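## Task

On the rack's front face there are twelve drive blanks, set in three rows of four. Press each blank that protrudes all the way in until it seats and latches, but do not touch the blank in the top row that is third from the left when facing the rack. The rack is loose on the table: it must not tilt beyond a slight amount, it must finish in its original spot, and blanks only held in by the robot at the end do not count.

## Robot and tools

Robot: two arms, left_arm and right_arm, each with six joints and a gripper. The names are labels only; they do not match the sides of a camera image. Nothing may be pushed or knocked off the table, and the arms must not collide or shove each other hard.

Frame: all printed poses share one scene frame. Its origin sits on the table surface midway between the arms; +z is up, +x reaches out across the table, and left_arm is mounted on the +y side. Positions are in metres, orientations as quaternions in w,x,y,z order. The printed hand position can be off from reality, more so when the arm is stretched far.

Gripper: the fingers point along the gripper's own +z and open and close along its y. end_effector_position is the point between closed pads, roughly 2 cm short of the fingertips; closing pushes the tips about 10 mm further forward along +z. A closed gripper makes a reasonable blunt tool for pressing blanks.

Tool execute_actions. Argument actions is a list holding zero or one item. Empty list: nothing is commanded and the current state comes back. A move item is {"rows": [...], "steps": n}, with n from 1 to 15 (defaults to 15), each step lasting 1/30 s. rows holds 1 to 15 rows; each row drives one step, and the final row repeats if rows run out before steps. A wait item is {"steps": n} with no rows, n up to 300; it issues no new command. Optional pictures (true/false) controls whether camera images return. A refused call moves nothing.

Each row is one flat list of 14 numbers covering both arms, always all 14 even when one arm stays still: left_arm waist, shoulder, elbow, forearm roll, wrist pitch, wrist roll, opening, then right_arm in the same seven-slot order. The six joint values are absolute target angles in radians, the same quantities printed in Joint positions (not offsets). Stated ranges: waist -6.283 to 6.283, shoulder -2.304 to 2.304, elbow -4.224 to 0.061, forearm roll -6.283 to 6.283, wrist pitch -2.164 to 2.164, wrist roll -6.283 to 6.283. A target beyond an end by more than 0.010 rad and also further out than the current angle gets the call refused; true ends may differ from these by up to 0.010 rad, and overshooting targets are clipped at the real end, reported as "joint sent to its limit" (possibly about an earlier action). Opening is an absolute value from -1 (closed) to +1 (fully open).

Motion limits: joint targets change at most 3.14 rad/s, with 0.16 s to ramp up, and all joints of an arm are timed to arrive together. Each step a target stays within 0.623 rad of the measured angle, and if targets would place the gripper over 70 mm from where it is, they are pulled back. So far moves need several calls. Between calls the arms keep heading for the last row sent until they settle or a step is HELD; pressing further needs a fresh action.

Gripping: grip_measured reports the real opening on the command scale; commanding below it squeezes, harder the further below. About 24 N per pad is the cap; slamming shut can push harder.

Result lines: the state line gives each gripper's position, quaternion and linear/angular velocity. Joint positions and Joint velocities list, per arm, the six joints (rad, rad/s) then the finger pad gap (m, m/s; 0.084 fully open). Joint torques follow the same joint order, include offsets and noise, and are nonzero even in free air. "joint command not followed" means the clearance check altered or blocked targets on some steps. HELD marks steps where your row was not (fully) sent. TORQUE FAULT: contact torque hit a load limit (waist 52.2, shoulder 52.2, elbow 43.5, forearm roll 23.4, wrist pitch 16.5, wrist roll 16.5 N m); that arm backs off, pauses 10 s and drops the rest of the call. MOTOR HOT appears from 65 °C; at 80 °C an OVER-TEMPERATURE FAULT brakes the arm until it cools. Sustained loads heat motors.

Tool zoom_image: camera is one of cam_head_left, cam_head_right, cam_left_wrist, cam_right_wrist (each 896x504); region is [x0, y0, x1, y1] in pixels of that camera's latest image, origin top-left, at most 504 by 504. It returns an enlarged view.

Tool finished_scene: argument scene is the current scene's number. Sending a reply with no tool call ends everything.

Practical cautions: the rack is free-standing, so press blanks gently and straight in along the rack's depth; brace or balance so it neither tips nor slides, and avoid big impacts. Check each blank latched after releasing contact, leave the excepted blank untouched, and withdraw the grippers before finishing.

Each tool is called after "Call:" as name([rows], argument=value, ...), one row to a line, values as JSON.

## Session

I'll start by looking at the scene.

Call:
execute_actions(actions=[])

Scene clock: 0.00 s of 4500.00 s.
left_arm: end_effector_position=(+0.3873, +0.6615, +0.2008) grip_measured=+1.00 end_effector_quat_wxyz=(+0.107, +0.678, -0.701, -0.195) end_effector_velocity=(-0.000, +0.000, -0.000) end_effector_angular_velocity=(+0.000, +0.001, -0.001) | right_arm: end_effector_position=(+0.7492, -0.2027, +0.2777) grip_measured=+1.00 end_effector_quat_wxyz=(+0.273, -0.507, +0.788, +0.218) end_effector_velocity=(-0.000, -0.000, -0.000) end_effector_angular_velocity=(-0.000, +0.000, +0.001)
Joint positions: left_arm=[ 0.44  -0.529 -1.094  0.298 -0.966  1.677  0.084] | right_arm=[ 0.335 -0.797 -1.635  1.019 -0.744  1.413  0.084]
Joint velocities: left_arm=[ 0.    -0.001 -0.     0.001 -0.    -0.     0.   ] | right_arm=[-0.    -0.    -0.    -0.001 -0.001 -0.     0.   ]
Joint torques (N m, as the arm reports them, + toward a larger angle): no reading

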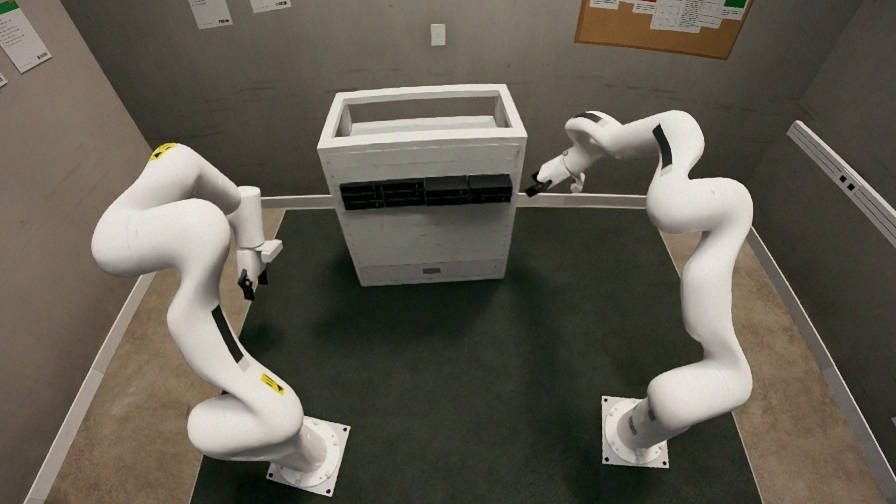

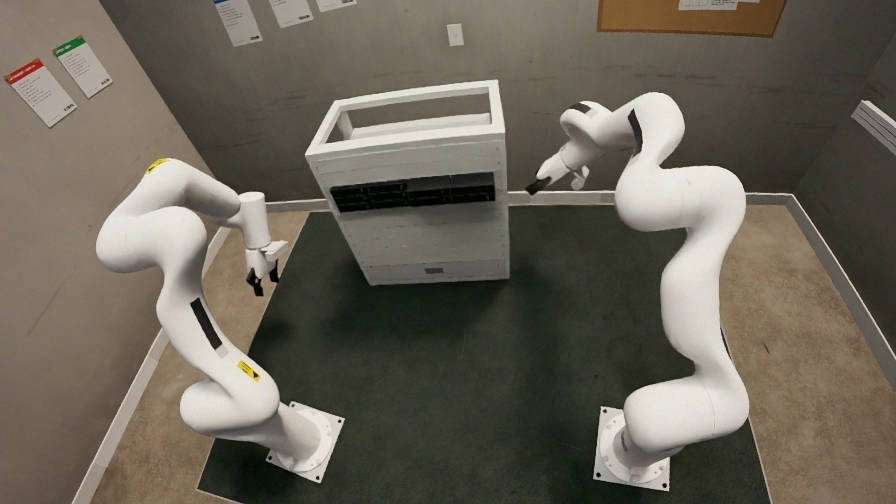

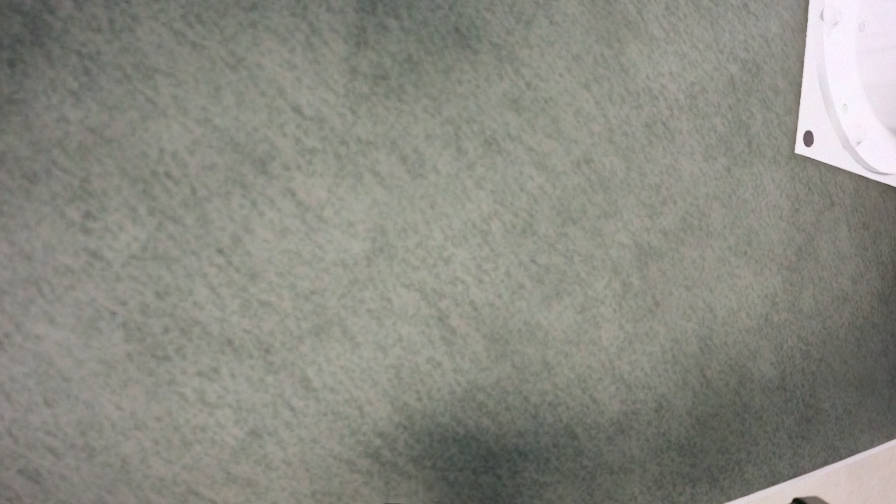

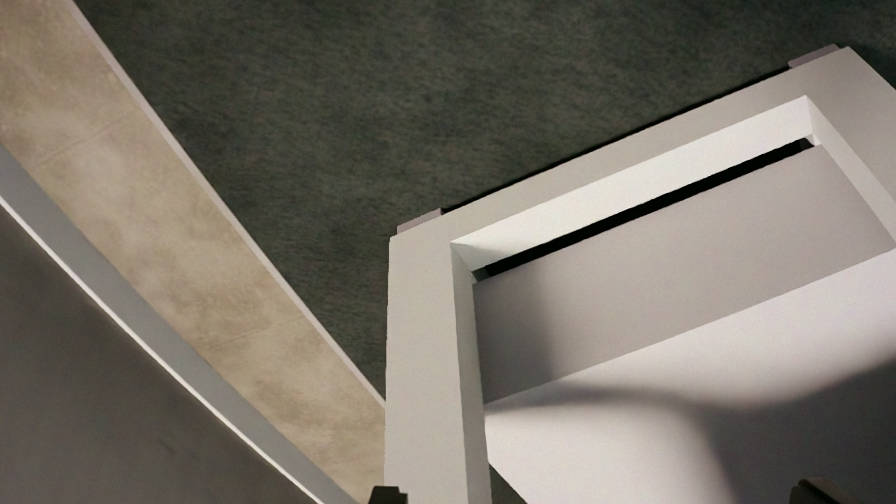

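Call:
zoom_image(camera="cam_head_left", region=[300, 70, 560, 300])

Call:
zoom_image(camera="cam_head_right", region=[290, 70, 550, 300])

Region (300, 70, 560, 300) of cam_head_left's 896x504 image, scaled by 1.938, with more detail than that image has; it fills the top 446 rows of this view, and the rest is white.

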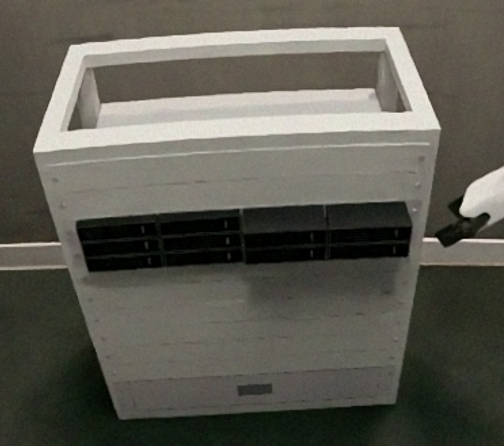

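Region (290, 70, 550, 300) of cam_head_right's 896x504 image, scaled by 1.938, with more detail than that image has; it fills the top 446 rows of this view, and the rest is white.

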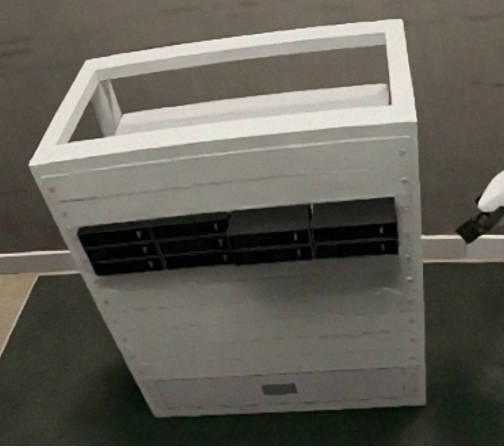

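Call:
zoom_image(camera="cam_head_left", region=[330, 160, 530, 230])

Call:
zoom_image(camera="cam_head_left", region=[410, 165, 520, 220])

Call:
zoom_image(camera="cam_head_left", region=[330, 165, 440, 220])

Region (330, 160, 530, 230) of cam_head_left's 896x504 image, scaled by 2.520, with more detail than that image has; it fills the top 176 rows of this view, and the rest is white.

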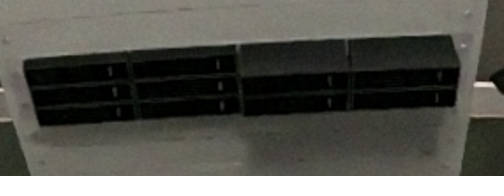

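Region (410, 165, 520, 220) of cam_head_left's 896x504 image, scaled by 4.582, with more detail than that image has.

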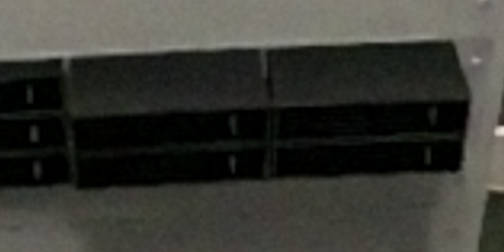

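Region (330, 165, 440, 220) of cam_head_left's 896x504 image, scaled by 4.582, with more detail than that image has.

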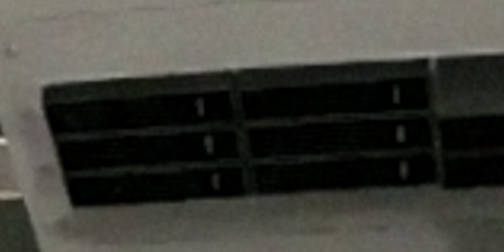

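Call:
zoom_image(camera="cam_head_left", region=[180, 380, 400, 504])

Call:
zoom_image(camera="cam_head_left", region=[560, 360, 780, 504])

Call:
zoom_image(camera="cam_head_left", region=[500, 100, 640, 220])

Call:
zoom_image(camera="cam_head_left", region=[200, 180, 320, 310])

Region (180, 380, 400, 504) of cam_head_left's 896x504 image, scaled by 2.291, with more detail than that image has; it fills the top 284 rows of this view, and the rest is white.

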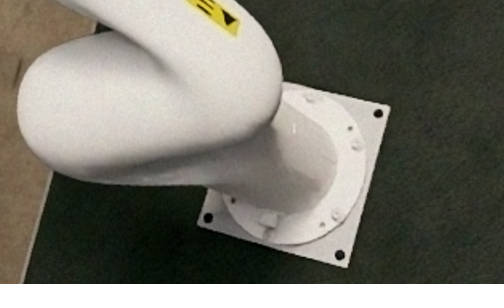

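Region (560, 360, 780, 504) of cam_head_left's 896x504 image, scaled by 2.291, with more detail than that image has; it fills the top 330 rows of this view, and the rest is white.

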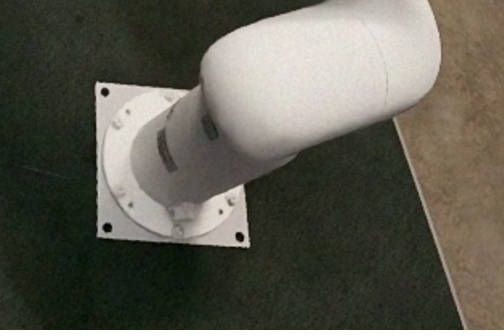

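Region (500, 100, 640, 220) of cam_head_left's 896x504 image, scaled by 3.600, with more detail than that image has; it fills the top 432 rows of this view, and the rest is white.

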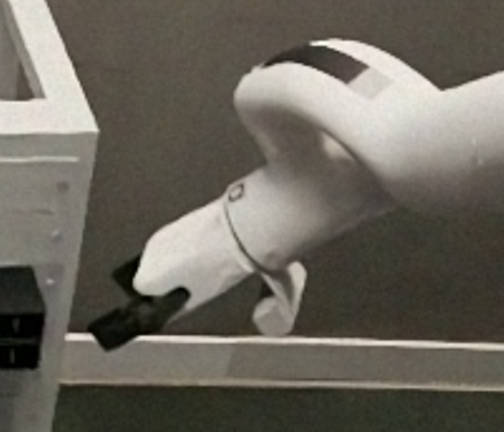

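Region (200, 180, 320, 310) of cam_head_left's 896x504 image, scaled by 3.877, with more detail than that image has; it fills the left 465 columns of this view, and the rest is white.

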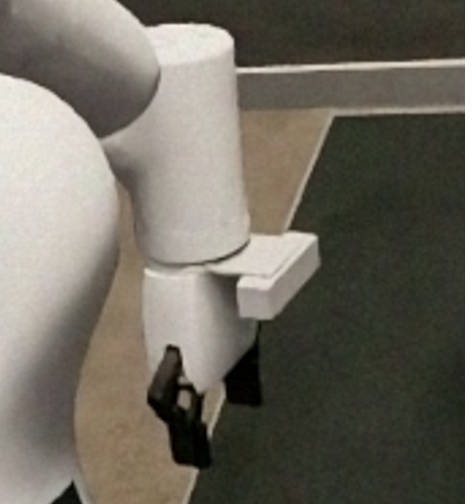

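Call:
execute_actions([
  {"rows": [[0.35,-0.55,-2.17,-0.466,-1.142,1.183,1, 0.335,-0.15,-0.72,1.351,1.454,2.66,-1]], "steps": 15},
], pictures=false)

Call:
execute_actions([
  {"steps": 15},
], pictures=false)

Scene clock: 42.47 s of 4500.00 s.
left_arm: end_effector_position=(+0.5394, +0.6116, +0.3141) grip_measured=+1.00 end_effector_quat_wxyz=(+0.061, +0.829, -0.554, -0.033) end_effector_velocity=(+0.315, -0.095, +0.319) end_effector_angular_velocity=(-0.258, -0.736, +0.671) | right_arm: end_effector_position=(+0.6802, -0.3157, +0.3146) grip_measured=-1.00 end_effector_quat_wxyz=(+0.311, -0.073, +0.940, +0.117) end_effector_velocity=(-0.197, -0.351, -0.099) end_effector_angular_velocity=(+0.022, +0.189, -2.188)
Joint positions: left_arm=[ 0.399 -0.539 -1.45  -0.037 -1.047  1.449  0.084] | right_arm=[ 0.335 -0.377 -1.096  1.236 -0.179  1.979  0.   ]
Joint velocities: left_arm=[-0.069 -0.018 -0.813 -0.607 -0.134 -0.375 -0.   ] | right_arm=[0.    0.6   1.006 0.305 1.397 1.398 0.   ]
Joint torques (N m, as the arm reports them, + toward a larger angle): left_arm=[  0.06  48.   -19.55   2.63  -0.81  -0.02] | right_arm=[ -0.03  26.71 -32.43  -2.75   0.38  -0.06]
Steps of this call (steps 1 to 90: nothing new was sent; then 38.97 s passed at rest; steps 91 to 105: all 15 steps of this action). Readings (joint positions):
91: left_arm=[0.440 -0.529 -1.094 0.297 -0.966 1.677] | right_arm=[0.335 -0.797 -1.634 1.020 -0.744 1.414]
92: left_arm=[0.440 -0.530 -1.099 0.292 -0.968 1.672] | right_arm=[0.335 -0.793 -1.628 1.023 -0.737 1.420]
94: left_arm=[0.433 -0.532 -1.142 0.247 -0.981 1.637] | right_arm=[0.335 -0.748 -1.577 1.048 -0.687 1.469]
98: left_arm=[0.418 -0.534 -1.259 0.132 -1.010 1.554] | right_arm=[0.335 -0.571 -1.397 1.137 -0.504 1.653]
105: the state above

Scene clock: 42.97 s of 4500.00 s.
left_arm: end_effector_position=(+0.6619, +0.5678, +0.5019) grip_measured=+1.00 end_effector_quat_wxyz=(+0.025, +0.872, -0.460, +0.166) end_effector_velocity=(+0.164, -0.104, +0.417) end_effector_angular_velocity=(-0.368, -0.717, +0.310) | right_arm: end_effector_position=(+0.6065, -0.5125, +0.3365) grip_measured=-1.00 end_effector_quat_wxyz=(+0.441, +0.323, +0.830, -0.114) end_effector_velocity=(-0.132, -0.367, +0.210) end_effector_angular_velocity=(-0.961, -0.780, -1.332)
Joint positions: left_arm=[ 0.371 -0.545 -1.855 -0.283 -1.102  1.296  0.084] | right_arm=[ 0.335 -0.195 -0.794  1.328  0.635  2.52   0.   ]
Joint velocities: left_arm=[-0.053 -0.01  -0.798 -0.464 -0.103 -0.288  0.   ] | right_arm=[-0.001  0.163  0.27   0.082  1.764  0.509  0.   ]
Joint torques (N m, as the arm reports them, + toward a larger angle): left_arm=[ -1.08  49.09 -20.01   1.94  -0.32  -0.15] | right_arm=[  1.53  22.1  -29.86  -3.06   1.22  -0.28]
Steps of this call (steps 1 to 15: the robot went on to your last target). Readings (joint positions):
1: left_arm=[0.396 -0.539 -1.477 -0.057 -1.051 1.437] | right_arm=[0.335 -0.357 -1.063 1.246 -0.131 2.026]
2: left_arm=[0.394 -0.540 -1.504 -0.076 -1.055 1.425] | right_arm=[0.335 -0.339 -1.033 1.256 -0.083 2.075]
4: left_arm=[0.390 -0.541 -1.558 -0.111 -1.063 1.404] | right_arm=[0.335 -0.305 -0.977 1.272 0.018 2.174]
8: left_arm=[0.383 -0.542 -1.667 -0.174 -1.077 1.364] | right_arm=[0.335 -0.252 -0.888 1.300 0.232 2.342]
15: the state above

Call:
execute_actions([
  {"steps": 15},
], pictures=false)

Scene clock: 43.47 s of 4500.00 s.
left_arm: end_effector_position=(+0.6986, +0.5218, +0.6703) grip_measured=+1.00 end_effector_quat_wxyz=(+0.027, +0.855, -0.408, +0.319) end_effector_velocity=(+0.006, -0.011, +0.022) end_effector_angular_velocity=(-0.051, -0.031, +0.012) | right_arm: end_effector_position=(+0.5234, -0.6230, +0.4704) grip_measured=-1.00 end_effector_quat_wxyz=(+0.606, +0.403, +0.584, -0.359) end_effector_velocity=(-0.058, -0.024, +0.076) end_effector_angular_velocity=(-0.283, -0.178, -0.217)
Joint positions: left_arm=[ 0.35  -0.55  -2.164 -0.462 -1.141  1.185  0.084] | right_arm=[ 0.335 -0.151 -0.723  1.35   1.422  2.655  0.   ]
Joint velocities: left_arm=[-0.004 -0.017 -0.058 -0.044 -0.012 -0.028 -0.   ] | right_arm=[-0.     0.016  0.031  0.007  0.399  0.059  0.   ]
Joint torques (N m, as the arm reports them, + toward a larger angle): left_arm=[ -1.08  47.42 -17.96   1.92   0.26  -0.08] | right_arm=[  1.75  21.13 -27.1   -3.44   0.96  -0.06]
Steps of this call (steps 1 to 15: the robot went on to your last target). Readings (joint positions):
1: left_arm=[0.369 -0.546 -1.882 -0.299 -1.105 1.287] | right_arm=[0.335 -0.190 -0.786 1.331 0.694 2.536]
2: left_arm=[0.367 -0.546 -1.909 -0.314 -1.108 1.277] | right_arm=[0.335 -0.185 -0.778 1.333 0.754 2.550]
4: left_arm=[0.364 -0.547 -1.962 -0.345 -1.115 1.258] | right_arm=[0.335 -0.178 -0.766 1.337 0.873 2.574]
8: left_arm=[0.357 -0.548 -2.068 -0.407 -1.129 1.220] | right_arm=[0.335 -0.166 -0.746 1.343 1.114 2.611]
15: the state above

Call:
execute_actions([
  {"rows": [[-0.331,-0.57,-2.17,-0.466,-1.142,1.183,1, 1.558,-0.324,-0.818,1.351,1.454,2.66,-1]], "steps": 15},
], pictures=false)

Call:
execute_actions([
  {"steps": 30},
], pictures=false)

Call:
execute_actions([
  {"steps": 12},
])

Scene clock: 44.50 s of 4500.00 s.
left_arm: end_effector_position=(+0.6870, +0.3181, +0.6677) grip_measured=+1.00 end_effector_quat_wxyz=(+0.073, +0.792, -0.520, +0.312) end_effector_velocity=(-0.090, -0.452, -0.014) end_effector_angular_velocity=(+0.002, +0.019, -0.621) | right_arm: end_effector_position=(+0.5593, -0.4338, +0.4566) grip_measured=-1.00 end_effector_quat_wxyz=(+0.659, +0.290, +0.641, -0.267) end_effector_velocity=(+0.001, +0.454, -0.035) end_effector_angular_velocity=(-0.028, +0.051, +0.799)
Joint positions: left_arm=[ 0.075 -0.558 -2.17  -0.466 -1.142  1.183  0.084] | right_arm=[ 0.681 -0.229 -0.764  1.351  1.454  2.66   0.   ]
Joint velocities: left_arm=[-0.621 -0.018  0.001  0.    -0.    -0.    -0.   ] | right_arm=[ 0.799 -0.132 -0.074  0.001 -0.001  0.     0.   ]
Joint torques (N m, as the arm reports them, + toward a larger angle): left_arm=[ -0.95  47.31 -18.66   1.18   0.11  -0.1 ] | right_arm=[  0.    27.12 -25.97  -3.19   1.57  -0.15]
Steps of this call (steps 1 to 16: the robot went on to your last target; steps 17 to 31: all 15 steps of this action). Readings (joint positions):
17: left_arm=[0.350 -0.550 -2.170 -0.466 -1.142 1.183] | right_arm=[0.335 -0.150 -0.720 1.351 1.454 2.660]
18: left_arm=[0.345 -0.550 -2.170 -0.466 -1.142 1.183] | right_arm=[0.340 -0.151 -0.721 1.351 1.454 2.660]
20: left_arm=[0.307 -0.551 -2.170 -0.466 -1.142 1.183] | right_arm=[0.383 -0.163 -0.728 1.351 1.454 2.660]
24: left_arm=[0.221 -0.554 -2.170 -0.466 -1.142 1.183] | right_arm=[0.494 -0.192 -0.744 1.351 1.454 2.660]
31: the state above

Scene clock: 45.50 s of 4500.00 s.
left_arm: end_effector_position=(+0.5709, +0.0425, +0.6592) grip_measured=+1.00 end_effector_quat_wxyz=(+0.136, +0.673, -0.669, +0.285) end_effector_velocity=(-0.002, -0.004, -0.002) end_effector_angular_velocity=(+0.000, +0.003, -0.006) | right_arm: end_effector_position=(+0.3751, -0.0325, +0.4322) grip_measured=-1.00 end_effector_quat_wxyz=(+0.707, +0.006, +0.707, -0.004) end_effector_velocity=(-0.333, +0.298, -0.023) end_effector_angular_velocity=(-0.032, +0.009, +0.773)
Joint positions: left_arm=[-0.33  -0.57  -2.17  -0.466 -1.142  1.183  0.084] | right_arm=[ 1.476 -0.316 -0.813  1.351  1.454  2.66   0.   ]
Joint velocities: left_arm=[-0.006 -0.001  0.001 -0.001 -0.     0.     0.   ] | right_arm=[ 0.773 -0.076 -0.043  0.001 -0.     0.     0.   ]
Joint torques (N m, as the arm reports them, + toward a larger angle): left_arm=[ -1.47  47.21 -18.61   1.35   0.15  -0.11] | right_arm=[  0.17  25.76 -25.22  -3.06   1.56  -0.25]
Steps of this call (steps 1 to 30: the robot went on to your last target). Readings (joint positions):
1: left_arm=[0.054 -0.559 -2.170 -0.466 -1.142 1.183] | right_arm=[0.707 -0.233 -0.767 1.351 1.454 2.660]
2: left_arm=[0.034 -0.560 -2.170 -0.466 -1.142 1.183] | right_arm=[0.734 -0.237 -0.769 1.351 1.454 2.660]
4: left_arm=[-0.008 -0.561 -2.170 -0.466 -1.142 1.183] | right_arm=[0.787 -0.245 -0.773 1.351 1.454 2.660]
8: left_arm=[-0.091 -0.563 -2.170 -0.466 -1.142 1.183] | right_arm=[0.894 -0.258 -0.781 1.351 1.454 2.660]
30: the state above

Scene clock: 45.90 s of 4500.00 s.
left_arm: end_effector_position=(+0.5706, +0.0421, +0.6591) grip_measured=+1.00 end_effector_quat_wxyz=(+0.136, +0.673, -0.669, +0.285) end_effector_velocity=(+0.000, -0.001, -0.001) end_effector_angular_velocity=(-0.001, +0.001, -0.000) | right_arm: end_effector_position=(+0.3392, -0.0029, +0.4298) grip_measured=-1.00 end_effector_quat_wxyz=(+0.707, -0.023, +0.707, +0.023) end_effector_velocity=(-0.005, +0.004, -0.000) end_effector_angular_velocity=(-0.001, +0.001, +0.011)
Joint positions: left_arm=[-0.331 -0.57  -2.17  -0.466 -1.142  1.183  0.084] | right_arm=[ 1.557 -0.324 -0.818  1.351  1.454  2.66   0.   ]
Joint velocities: left_arm=[-0.    -0.002 -0.001 -0.002  0.     0.    -0.   ] | right_arm=[ 0.011 -0.001 -0.001  0.    -0.    -0.001  0.   ]
Joint torques (N m, as the arm reports them, + toward a larger angle): left_arm=[ -1.47  46.91 -18.42   1.33   0.1   -0.1 ] | right_arm=[ -0.15  25.58 -25.97  -3.13   1.6   -0.22]
Steps of this call (steps 1 to 12: the robot went on to your last target). Readings (joint positions):
1: left_arm=[-0.330 -0.570 -2.170 -0.466 -1.142 1.183] | right_arm=[1.501 -0.318 -0.815 1.351 1.454 2.660]
2: left_arm=[-0.331 -0.570 -2.170 -0.466 -1.142 1.183] | right_arm=[1.521 -0.320 -0.816 1.351 1.454 2.660]
4: left_arm=[-0.331 -0.570 -2.170 -0.466 -1.142 1.183] | right_arm=[1.543 -0.323 -0.817 1.351 1.454 2.660]
8: left_arm=[-0.331 -0.570 -2.170 -0.466 -1.142 1.183] | right_arm=[1.554 -0.324 -0.818 1.351 1.454 2.660]
12: the state above

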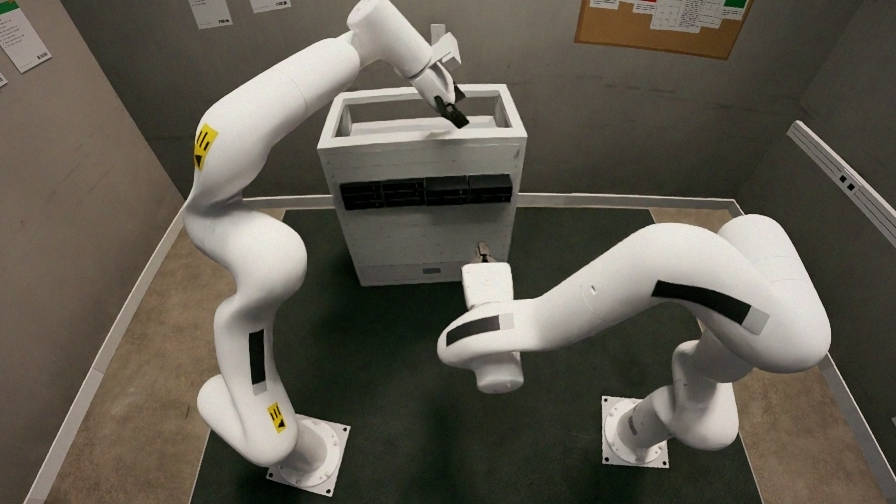

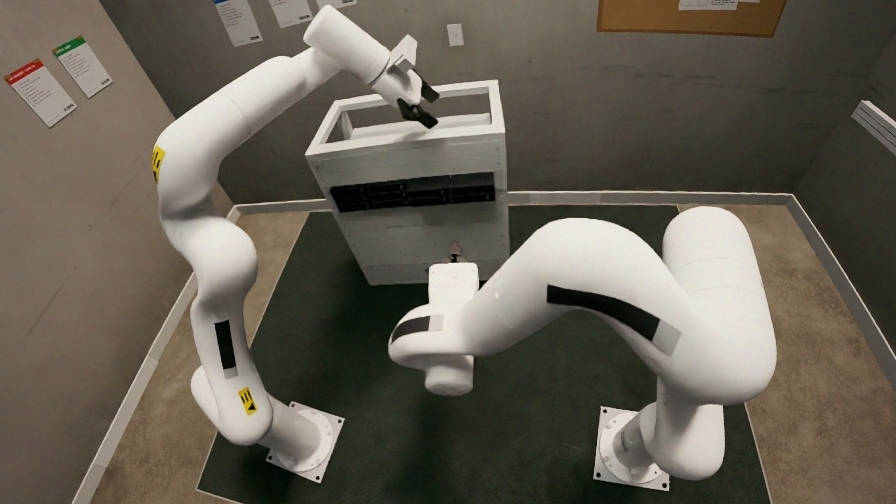

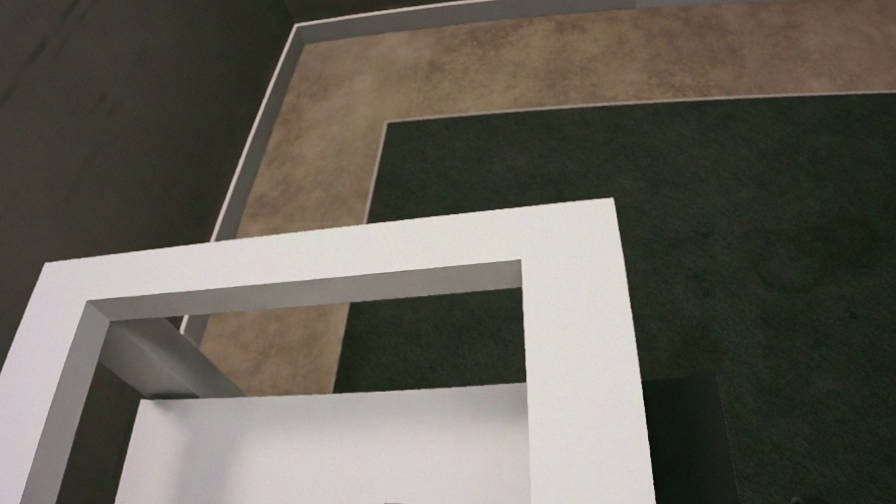

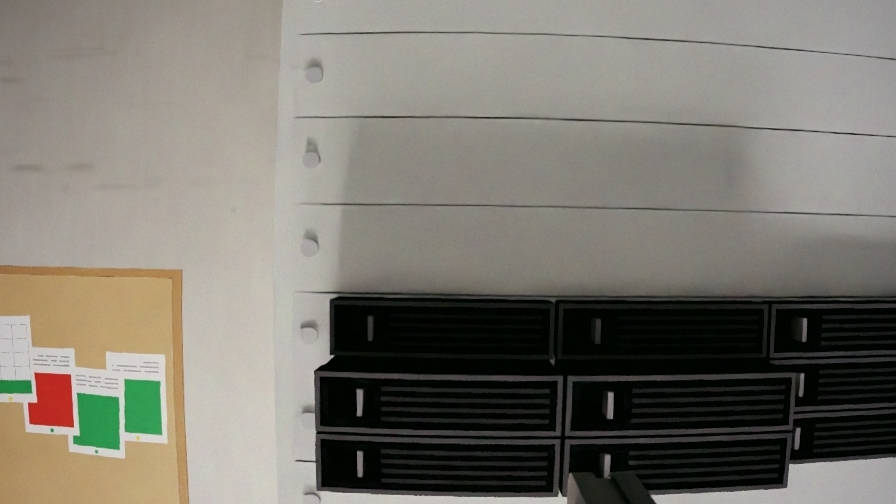

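Call:
zoom_image(camera="cam_right_wrist", region=[640, 270, 896, 504])

Call:
zoom_image(camera="cam_right_wrist", region=[280, 270, 700, 504])

Call:
zoom_image(camera="cam_head_left", region=[380, 60, 540, 220])

Region (640, 270, 896, 504) of cam_right_wrist's 896x504 image, scaled by 1.969, with more detail than that image has; it fills the top 461 rows of this view, and the rest is white.

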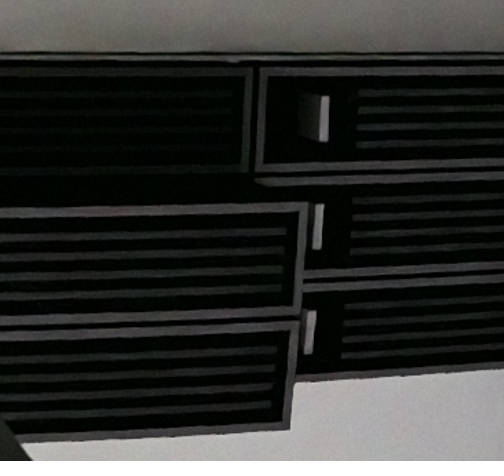

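Region (280, 270, 700, 504) of cam_right_wrist's 896x504 image, scaled by 1.200, with more detail than that image has; it fills the top 281 rows of this view, and the rest is white.

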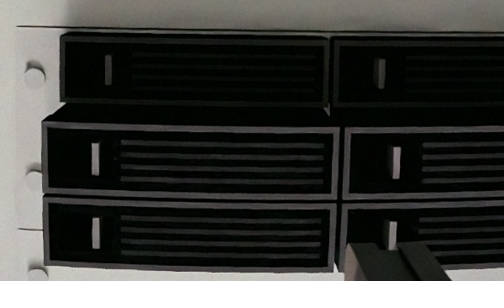

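Region (380, 60, 540, 220) of cam_head_left's 896x504 image, scaled by 3.150, with more detail than that image has.

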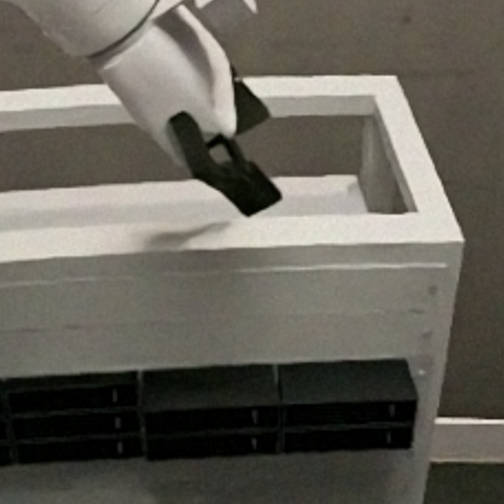

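Call:
zoom_image(camera="cam_head_left", region=[440, 225, 540, 325])

Call:
zoom_image(camera="cam_head_right", region=[360, 60, 480, 180])

Call:
zoom_image(camera="cam_head_right", region=[320, 165, 440, 225])

Region (440, 225, 540, 325) of cam_head_left's 896x504 image, scaled by 5.040, with more detail than that image has.

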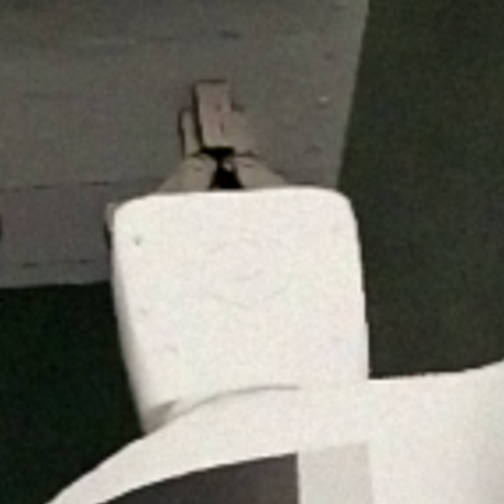

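Region (360, 60, 480, 180) of cam_head_right's 896x504 image, scaled by 4.200, with more detail than that image has.

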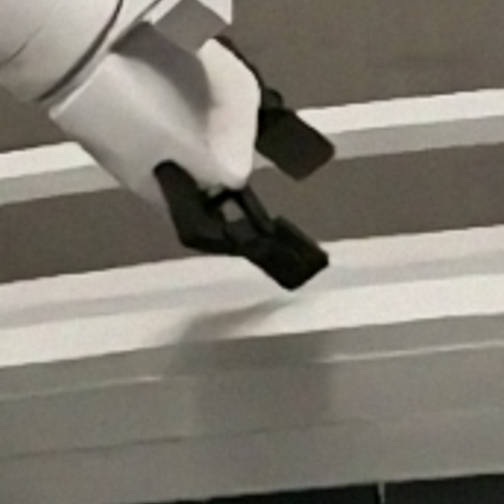

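Region (320, 165, 440, 225) of cam_head_right's 896x504 image, scaled by 4.200, with more detail than that image has.

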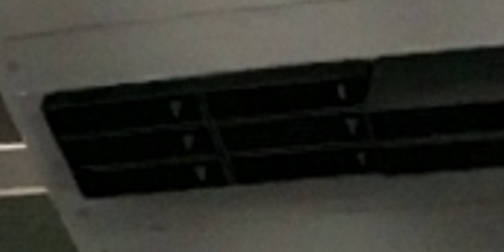

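Call:
execute_actions([
  {"rows": [[-0.331,-0.501,-1.8665,-0.5256,-0.9514,1.3004,1, 1.266,-0.4826,-0.8856,0.9512,1.6973,4.3658,-1]], "steps": 15},
], pictures=false)

Call:
execute_actions([
  {"steps": 14},
])

Scene clock: 62.97 s of 4500.00 s.
left_arm: end_effector_position=(+0.5703, +0.0422, +0.5704) grip_measured=+1.00 end_effector_quat_wxyz=(+0.139, +0.676, -0.669, +0.278) end_effector_velocity=(-0.001, +0.001, -0.010) end_effector_angular_velocity=(-0.001, -0.008, +0.002) | right_arm: end_effector_position=(+0.4530, -0.0198, +0.4579) grip_measured=-1.00 end_effector_quat_wxyz=(+0.734, +0.216, +0.544, +0.343) end_effector_velocity=(+0.101, -0.027, +0.021) end_effector_angular_velocity=(+2.650, -0.147, +0.907)
Joint positions: left_arm=[-0.331 -0.502 -1.871 -0.525 -0.954  1.299  0.084] | right_arm=[ 1.292 -0.469 -0.879  0.988  1.675  3.598  0.   ]
Joint velocities: left_arm=[-0.     0.013  0.041 -0.009  0.032  0.019  0.   ] | right_arm=[-0.263 -0.141 -0.063 -0.367  0.226  2.898  0.   ]
Joint torques (N m, as the arm reports them, + toward a larger angle): left_arm=[ -2.22  46.06 -19.52   1.27   0.05  -0.21] | right_arm=[  4.64  33.58 -25.19  -0.21   1.29   0.21]
Steps of this call (steps 1 to 30: the robot went on to your last target; steps 31 to 90: nothing new was sent; then 13.57 s passed at rest; steps 91 to 105: all 15 steps of this action). Readings (joint positions):
91: left_arm=[-0.331 -0.570 -2.170 -0.466 -1.142 1.183] | right_arm=[1.558 -0.324 -0.818 1.351 1.454 2.660]
92: left_arm=[-0.331 -0.568 -2.165 -0.467 -1.138 1.185] | right_arm=[1.556 -0.325 -0.819 1.347 1.456 2.666]
94: left_arm=[-0.331 -0.556 -2.117 -0.477 -1.106 1.205] | right_arm=[1.533 -0.337 -0.824 1.316 1.476 2.716]
98: left_arm=[-0.331 -0.520 -1.941 -0.511 -1.000 1.270] | right_arm=[1.428 -0.395 -0.848 1.174 1.562 2.961]
105: the state above

Scene clock: 63.43 s of 4500.00 s.
left_arm: end_effector_position=(+0.5701, +0.0423, +0.5686) grip_measured=+1.00 end_effector_quat_wxyz=(+0.139, +0.676, -0.669, +0.277) end_effector_velocity=(+0.000, +0.000, -0.000) end_effector_angular_velocity=(+0.000, -0.000, -0.000) | right_arm: end_effector_position=(+0.4627, -0.0224, +0.4601) grip_measured=-1.00 end_effector_quat_wxyz=(+0.563, +0.391, +0.420, +0.595) end_effector_velocity=(+0.001, -0.002, +0.000) end_effector_angular_velocity=(+0.087, +0.001, +0.028)
Joint positions: left_arm=[-0.331 -0.501 -1.867 -0.526 -0.951  1.3    0.084] | right_arm=[ 1.266 -0.482 -0.886  0.952  1.697  4.357  0.   ]
Joint velocities: left_arm=[ 0. -0.  0.  0.  0.  0.  0.] | right_arm=[-0.004 -0.002 -0.    -0.001  0.005  0.093  0.   ]
Joint torques (N m, as the arm reports them, + toward a larger angle): left_arm=[ -1.62  47.36 -20.14   1.32   0.07  -0.16] | right_arm=[  1.64  30.17 -24.23  -2.63   1.69  -0.28]
Steps of this call (steps 1 to 14: the robot went on to your last target). Readings (joint positions):
1: left_arm=[-0.331 -0.501 -1.870 -0.525 -0.953 1.299] | right_arm=[1.284 -0.473 -0.881 0.977 1.681 3.695]
2: left_arm=[-0.331 -0.501 -1.869 -0.525 -0.953 1.300] | right_arm=[1.279 -0.476 -0.882 0.969 1.686 3.792]
4: left_arm=[-0.331 -0.501 -1.868 -0.525 -0.952 1.300] | right_arm=[1.273 -0.479 -0.884 0.960 1.692 3.984]
8: left_arm=[-0.331 -0.501 -1.867 -0.526 -0.952 1.300] | right_arm=[1.268 -0.481 -0.885 0.953 1.696 4.270]
14: the state above

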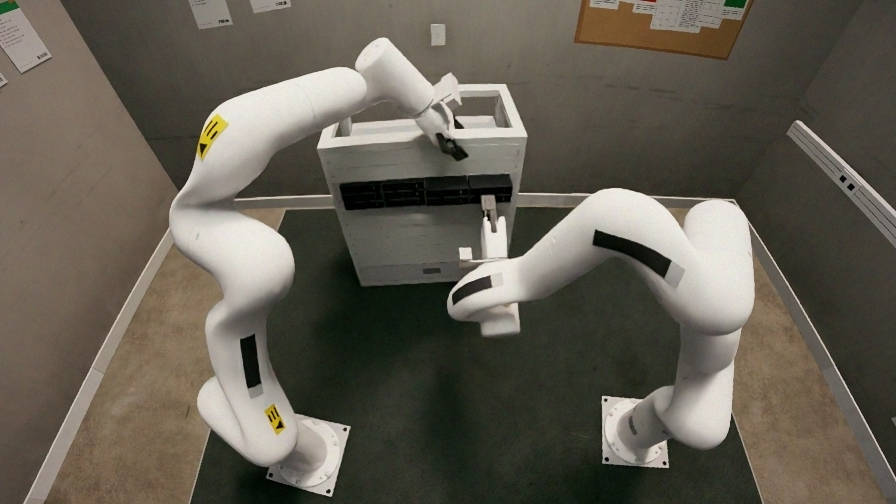

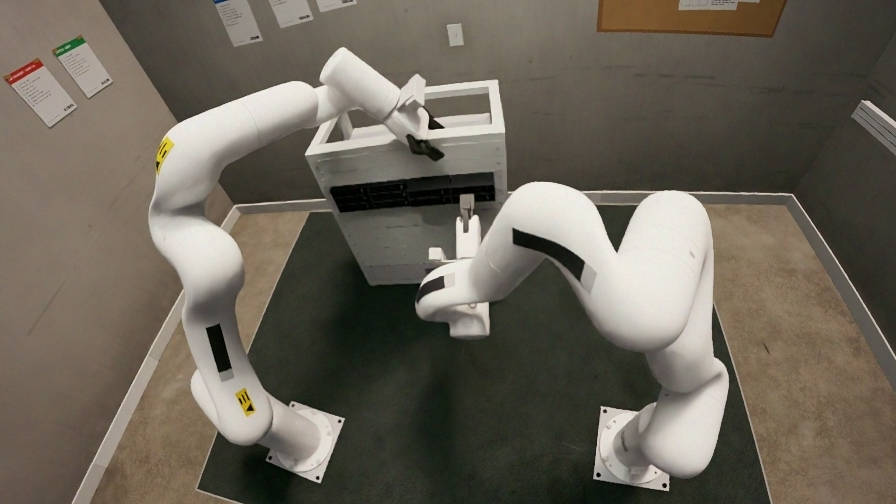

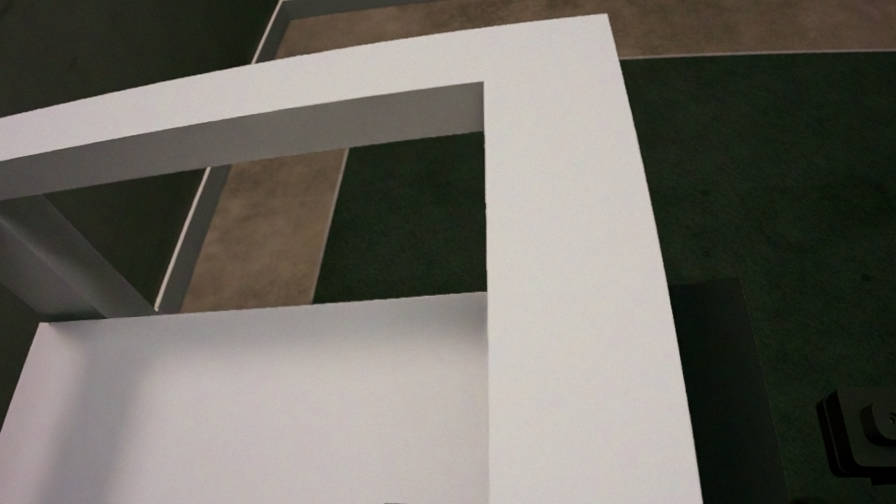

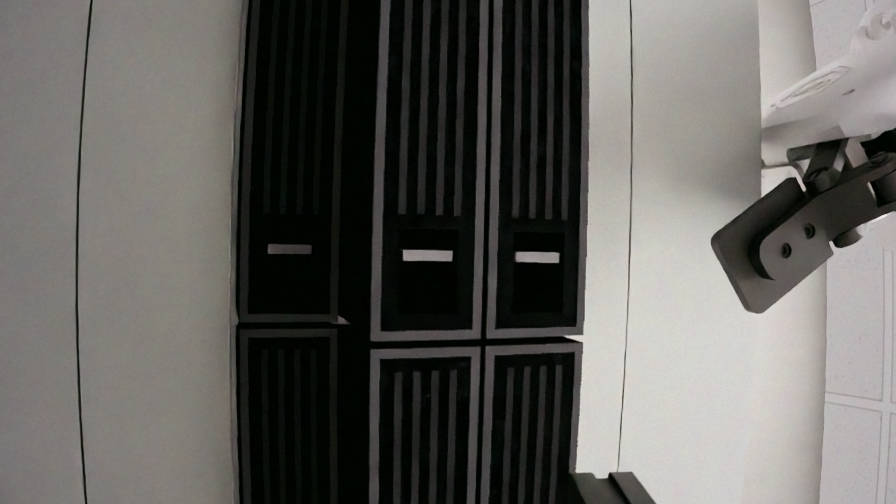

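Call:
execute_actions([
  {"rows": [[-0.3438,-0.4613,-1.8106,-0.5264,-0.9314,1.2973,1, 1.2313,-0.4942,-0.917,0.9184,1.6743,4.358,-1]], "steps": 15},
])

Scene clock: 70.80 s of 4500.00 s.
left_arm: end_effector_position=(+0.5551, +0.0412, +0.5684) grip_measured=+1.00 end_effector_quat_wxyz=(+0.139, +0.676, -0.669, +0.277) end_effector_velocity=(-0.000, -0.000, -0.001) end_effector_angular_velocity=(-0.002, +0.000, +0.002) | right_arm: end_effector_position=(+0.4827, -0.0212, +0.4640) grip_measured=-1.00 end_effector_quat_wxyz=(+0.561, +0.393, +0.418, +0.597) end_effector_velocity=(+0.000, +0.001, -0.000) end_effector_angular_velocity=(+0.000, +0.001, +0.002)
Joint positions: left_arm=[-0.344 -0.462 -1.811 -0.526 -0.931  1.297  0.084] | right_arm=[ 1.232 -0.494 -0.917  0.919  1.674  4.358  0.   ]
Joint velocities: left_arm=[-0.001  0.001  0.003 -0.002  0.003 -0.     0.   ] | right_arm=[-0.    -0.001 -0.002 -0.001 -0.002 -0.     0.   ]
Joint torques (N m, as the arm reports them, + toward a larger angle): left_arm=[ -2.12  45.51 -20.25   1.25  -0.08  -0.12] | right_arm=[  1.95  30.23 -25.1   -2.87   1.51   0.02]
Steps of this call (steps 1 to 30: the robot went on to your last target; steps 31 to 90: nothing new was sent; then 3.87 s passed at rest; steps 91 to 105: all 15 steps of this action). Readings (joint positions):
91: left_arm=[-0.331 -0.501 -1.866 -0.526 -0.951 1.300] | right_arm=[1.266 -0.483 -0.886 0.951 1.697 4.366]
92: left_arm=[-0.332 -0.497 -1.861 -0.526 -0.949 1.300] | right_arm=[1.262 -0.484 -0.890 0.946 1.694 4.365]
94: left_arm=[-0.338 -0.479 -1.835 -0.526 -0.940 1.299] | right_arm=[1.245 -0.490 -0.905 0.931 1.684 4.361]
98: left_arm=[-0.343 -0.464 -1.815 -0.526 -0.933 1.298] | right_arm=[1.233 -0.493 -0.915 0.921 1.676 4.359]
105: the state above

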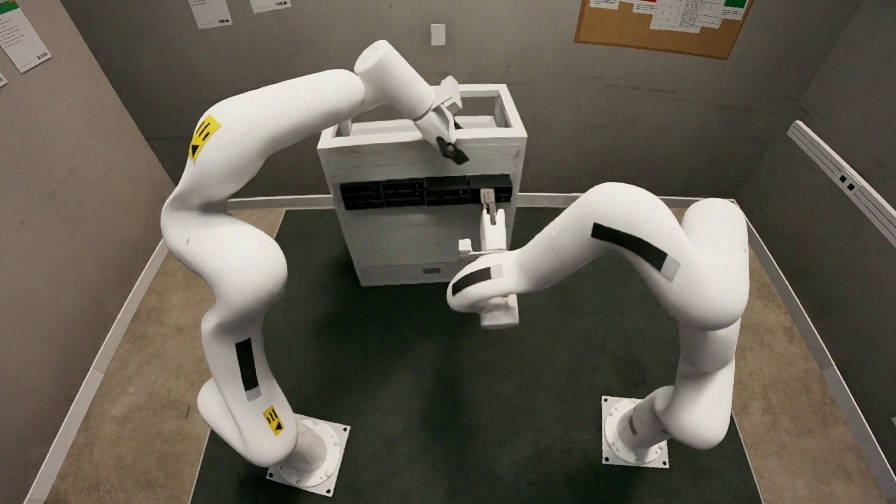

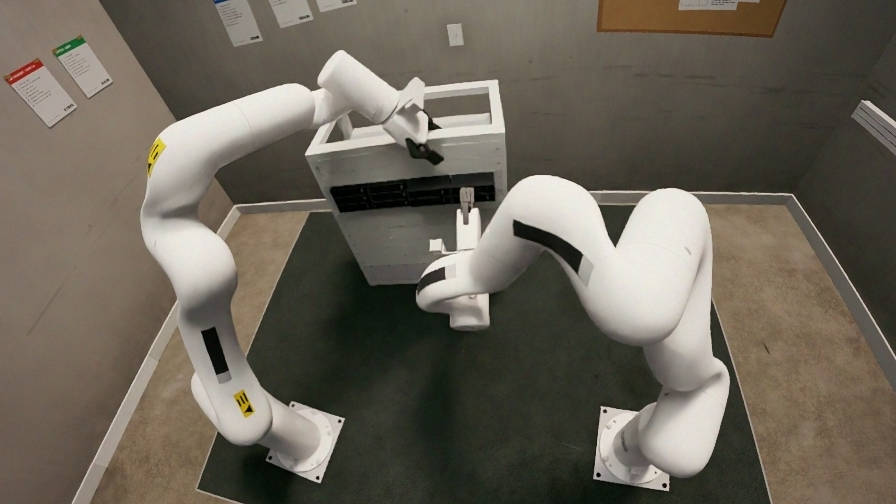

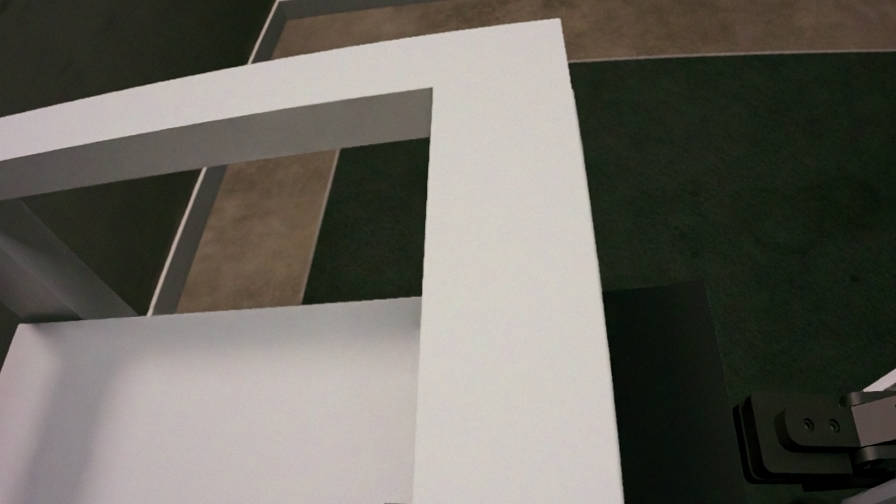

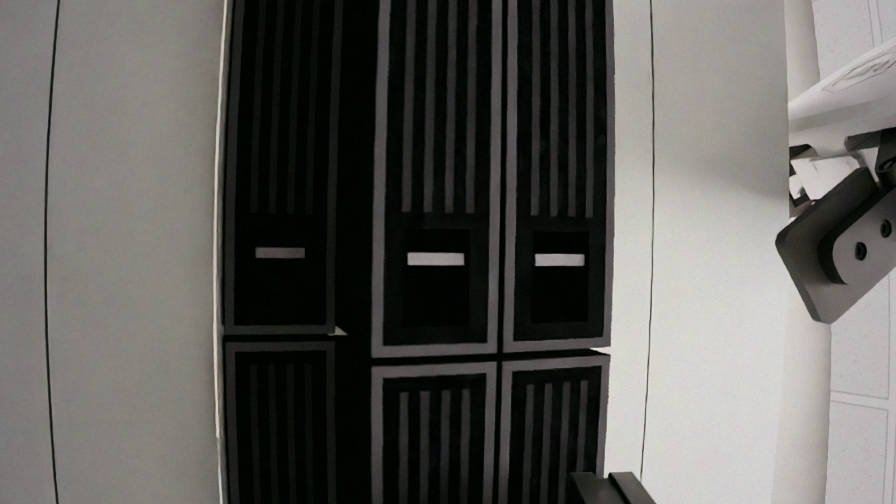

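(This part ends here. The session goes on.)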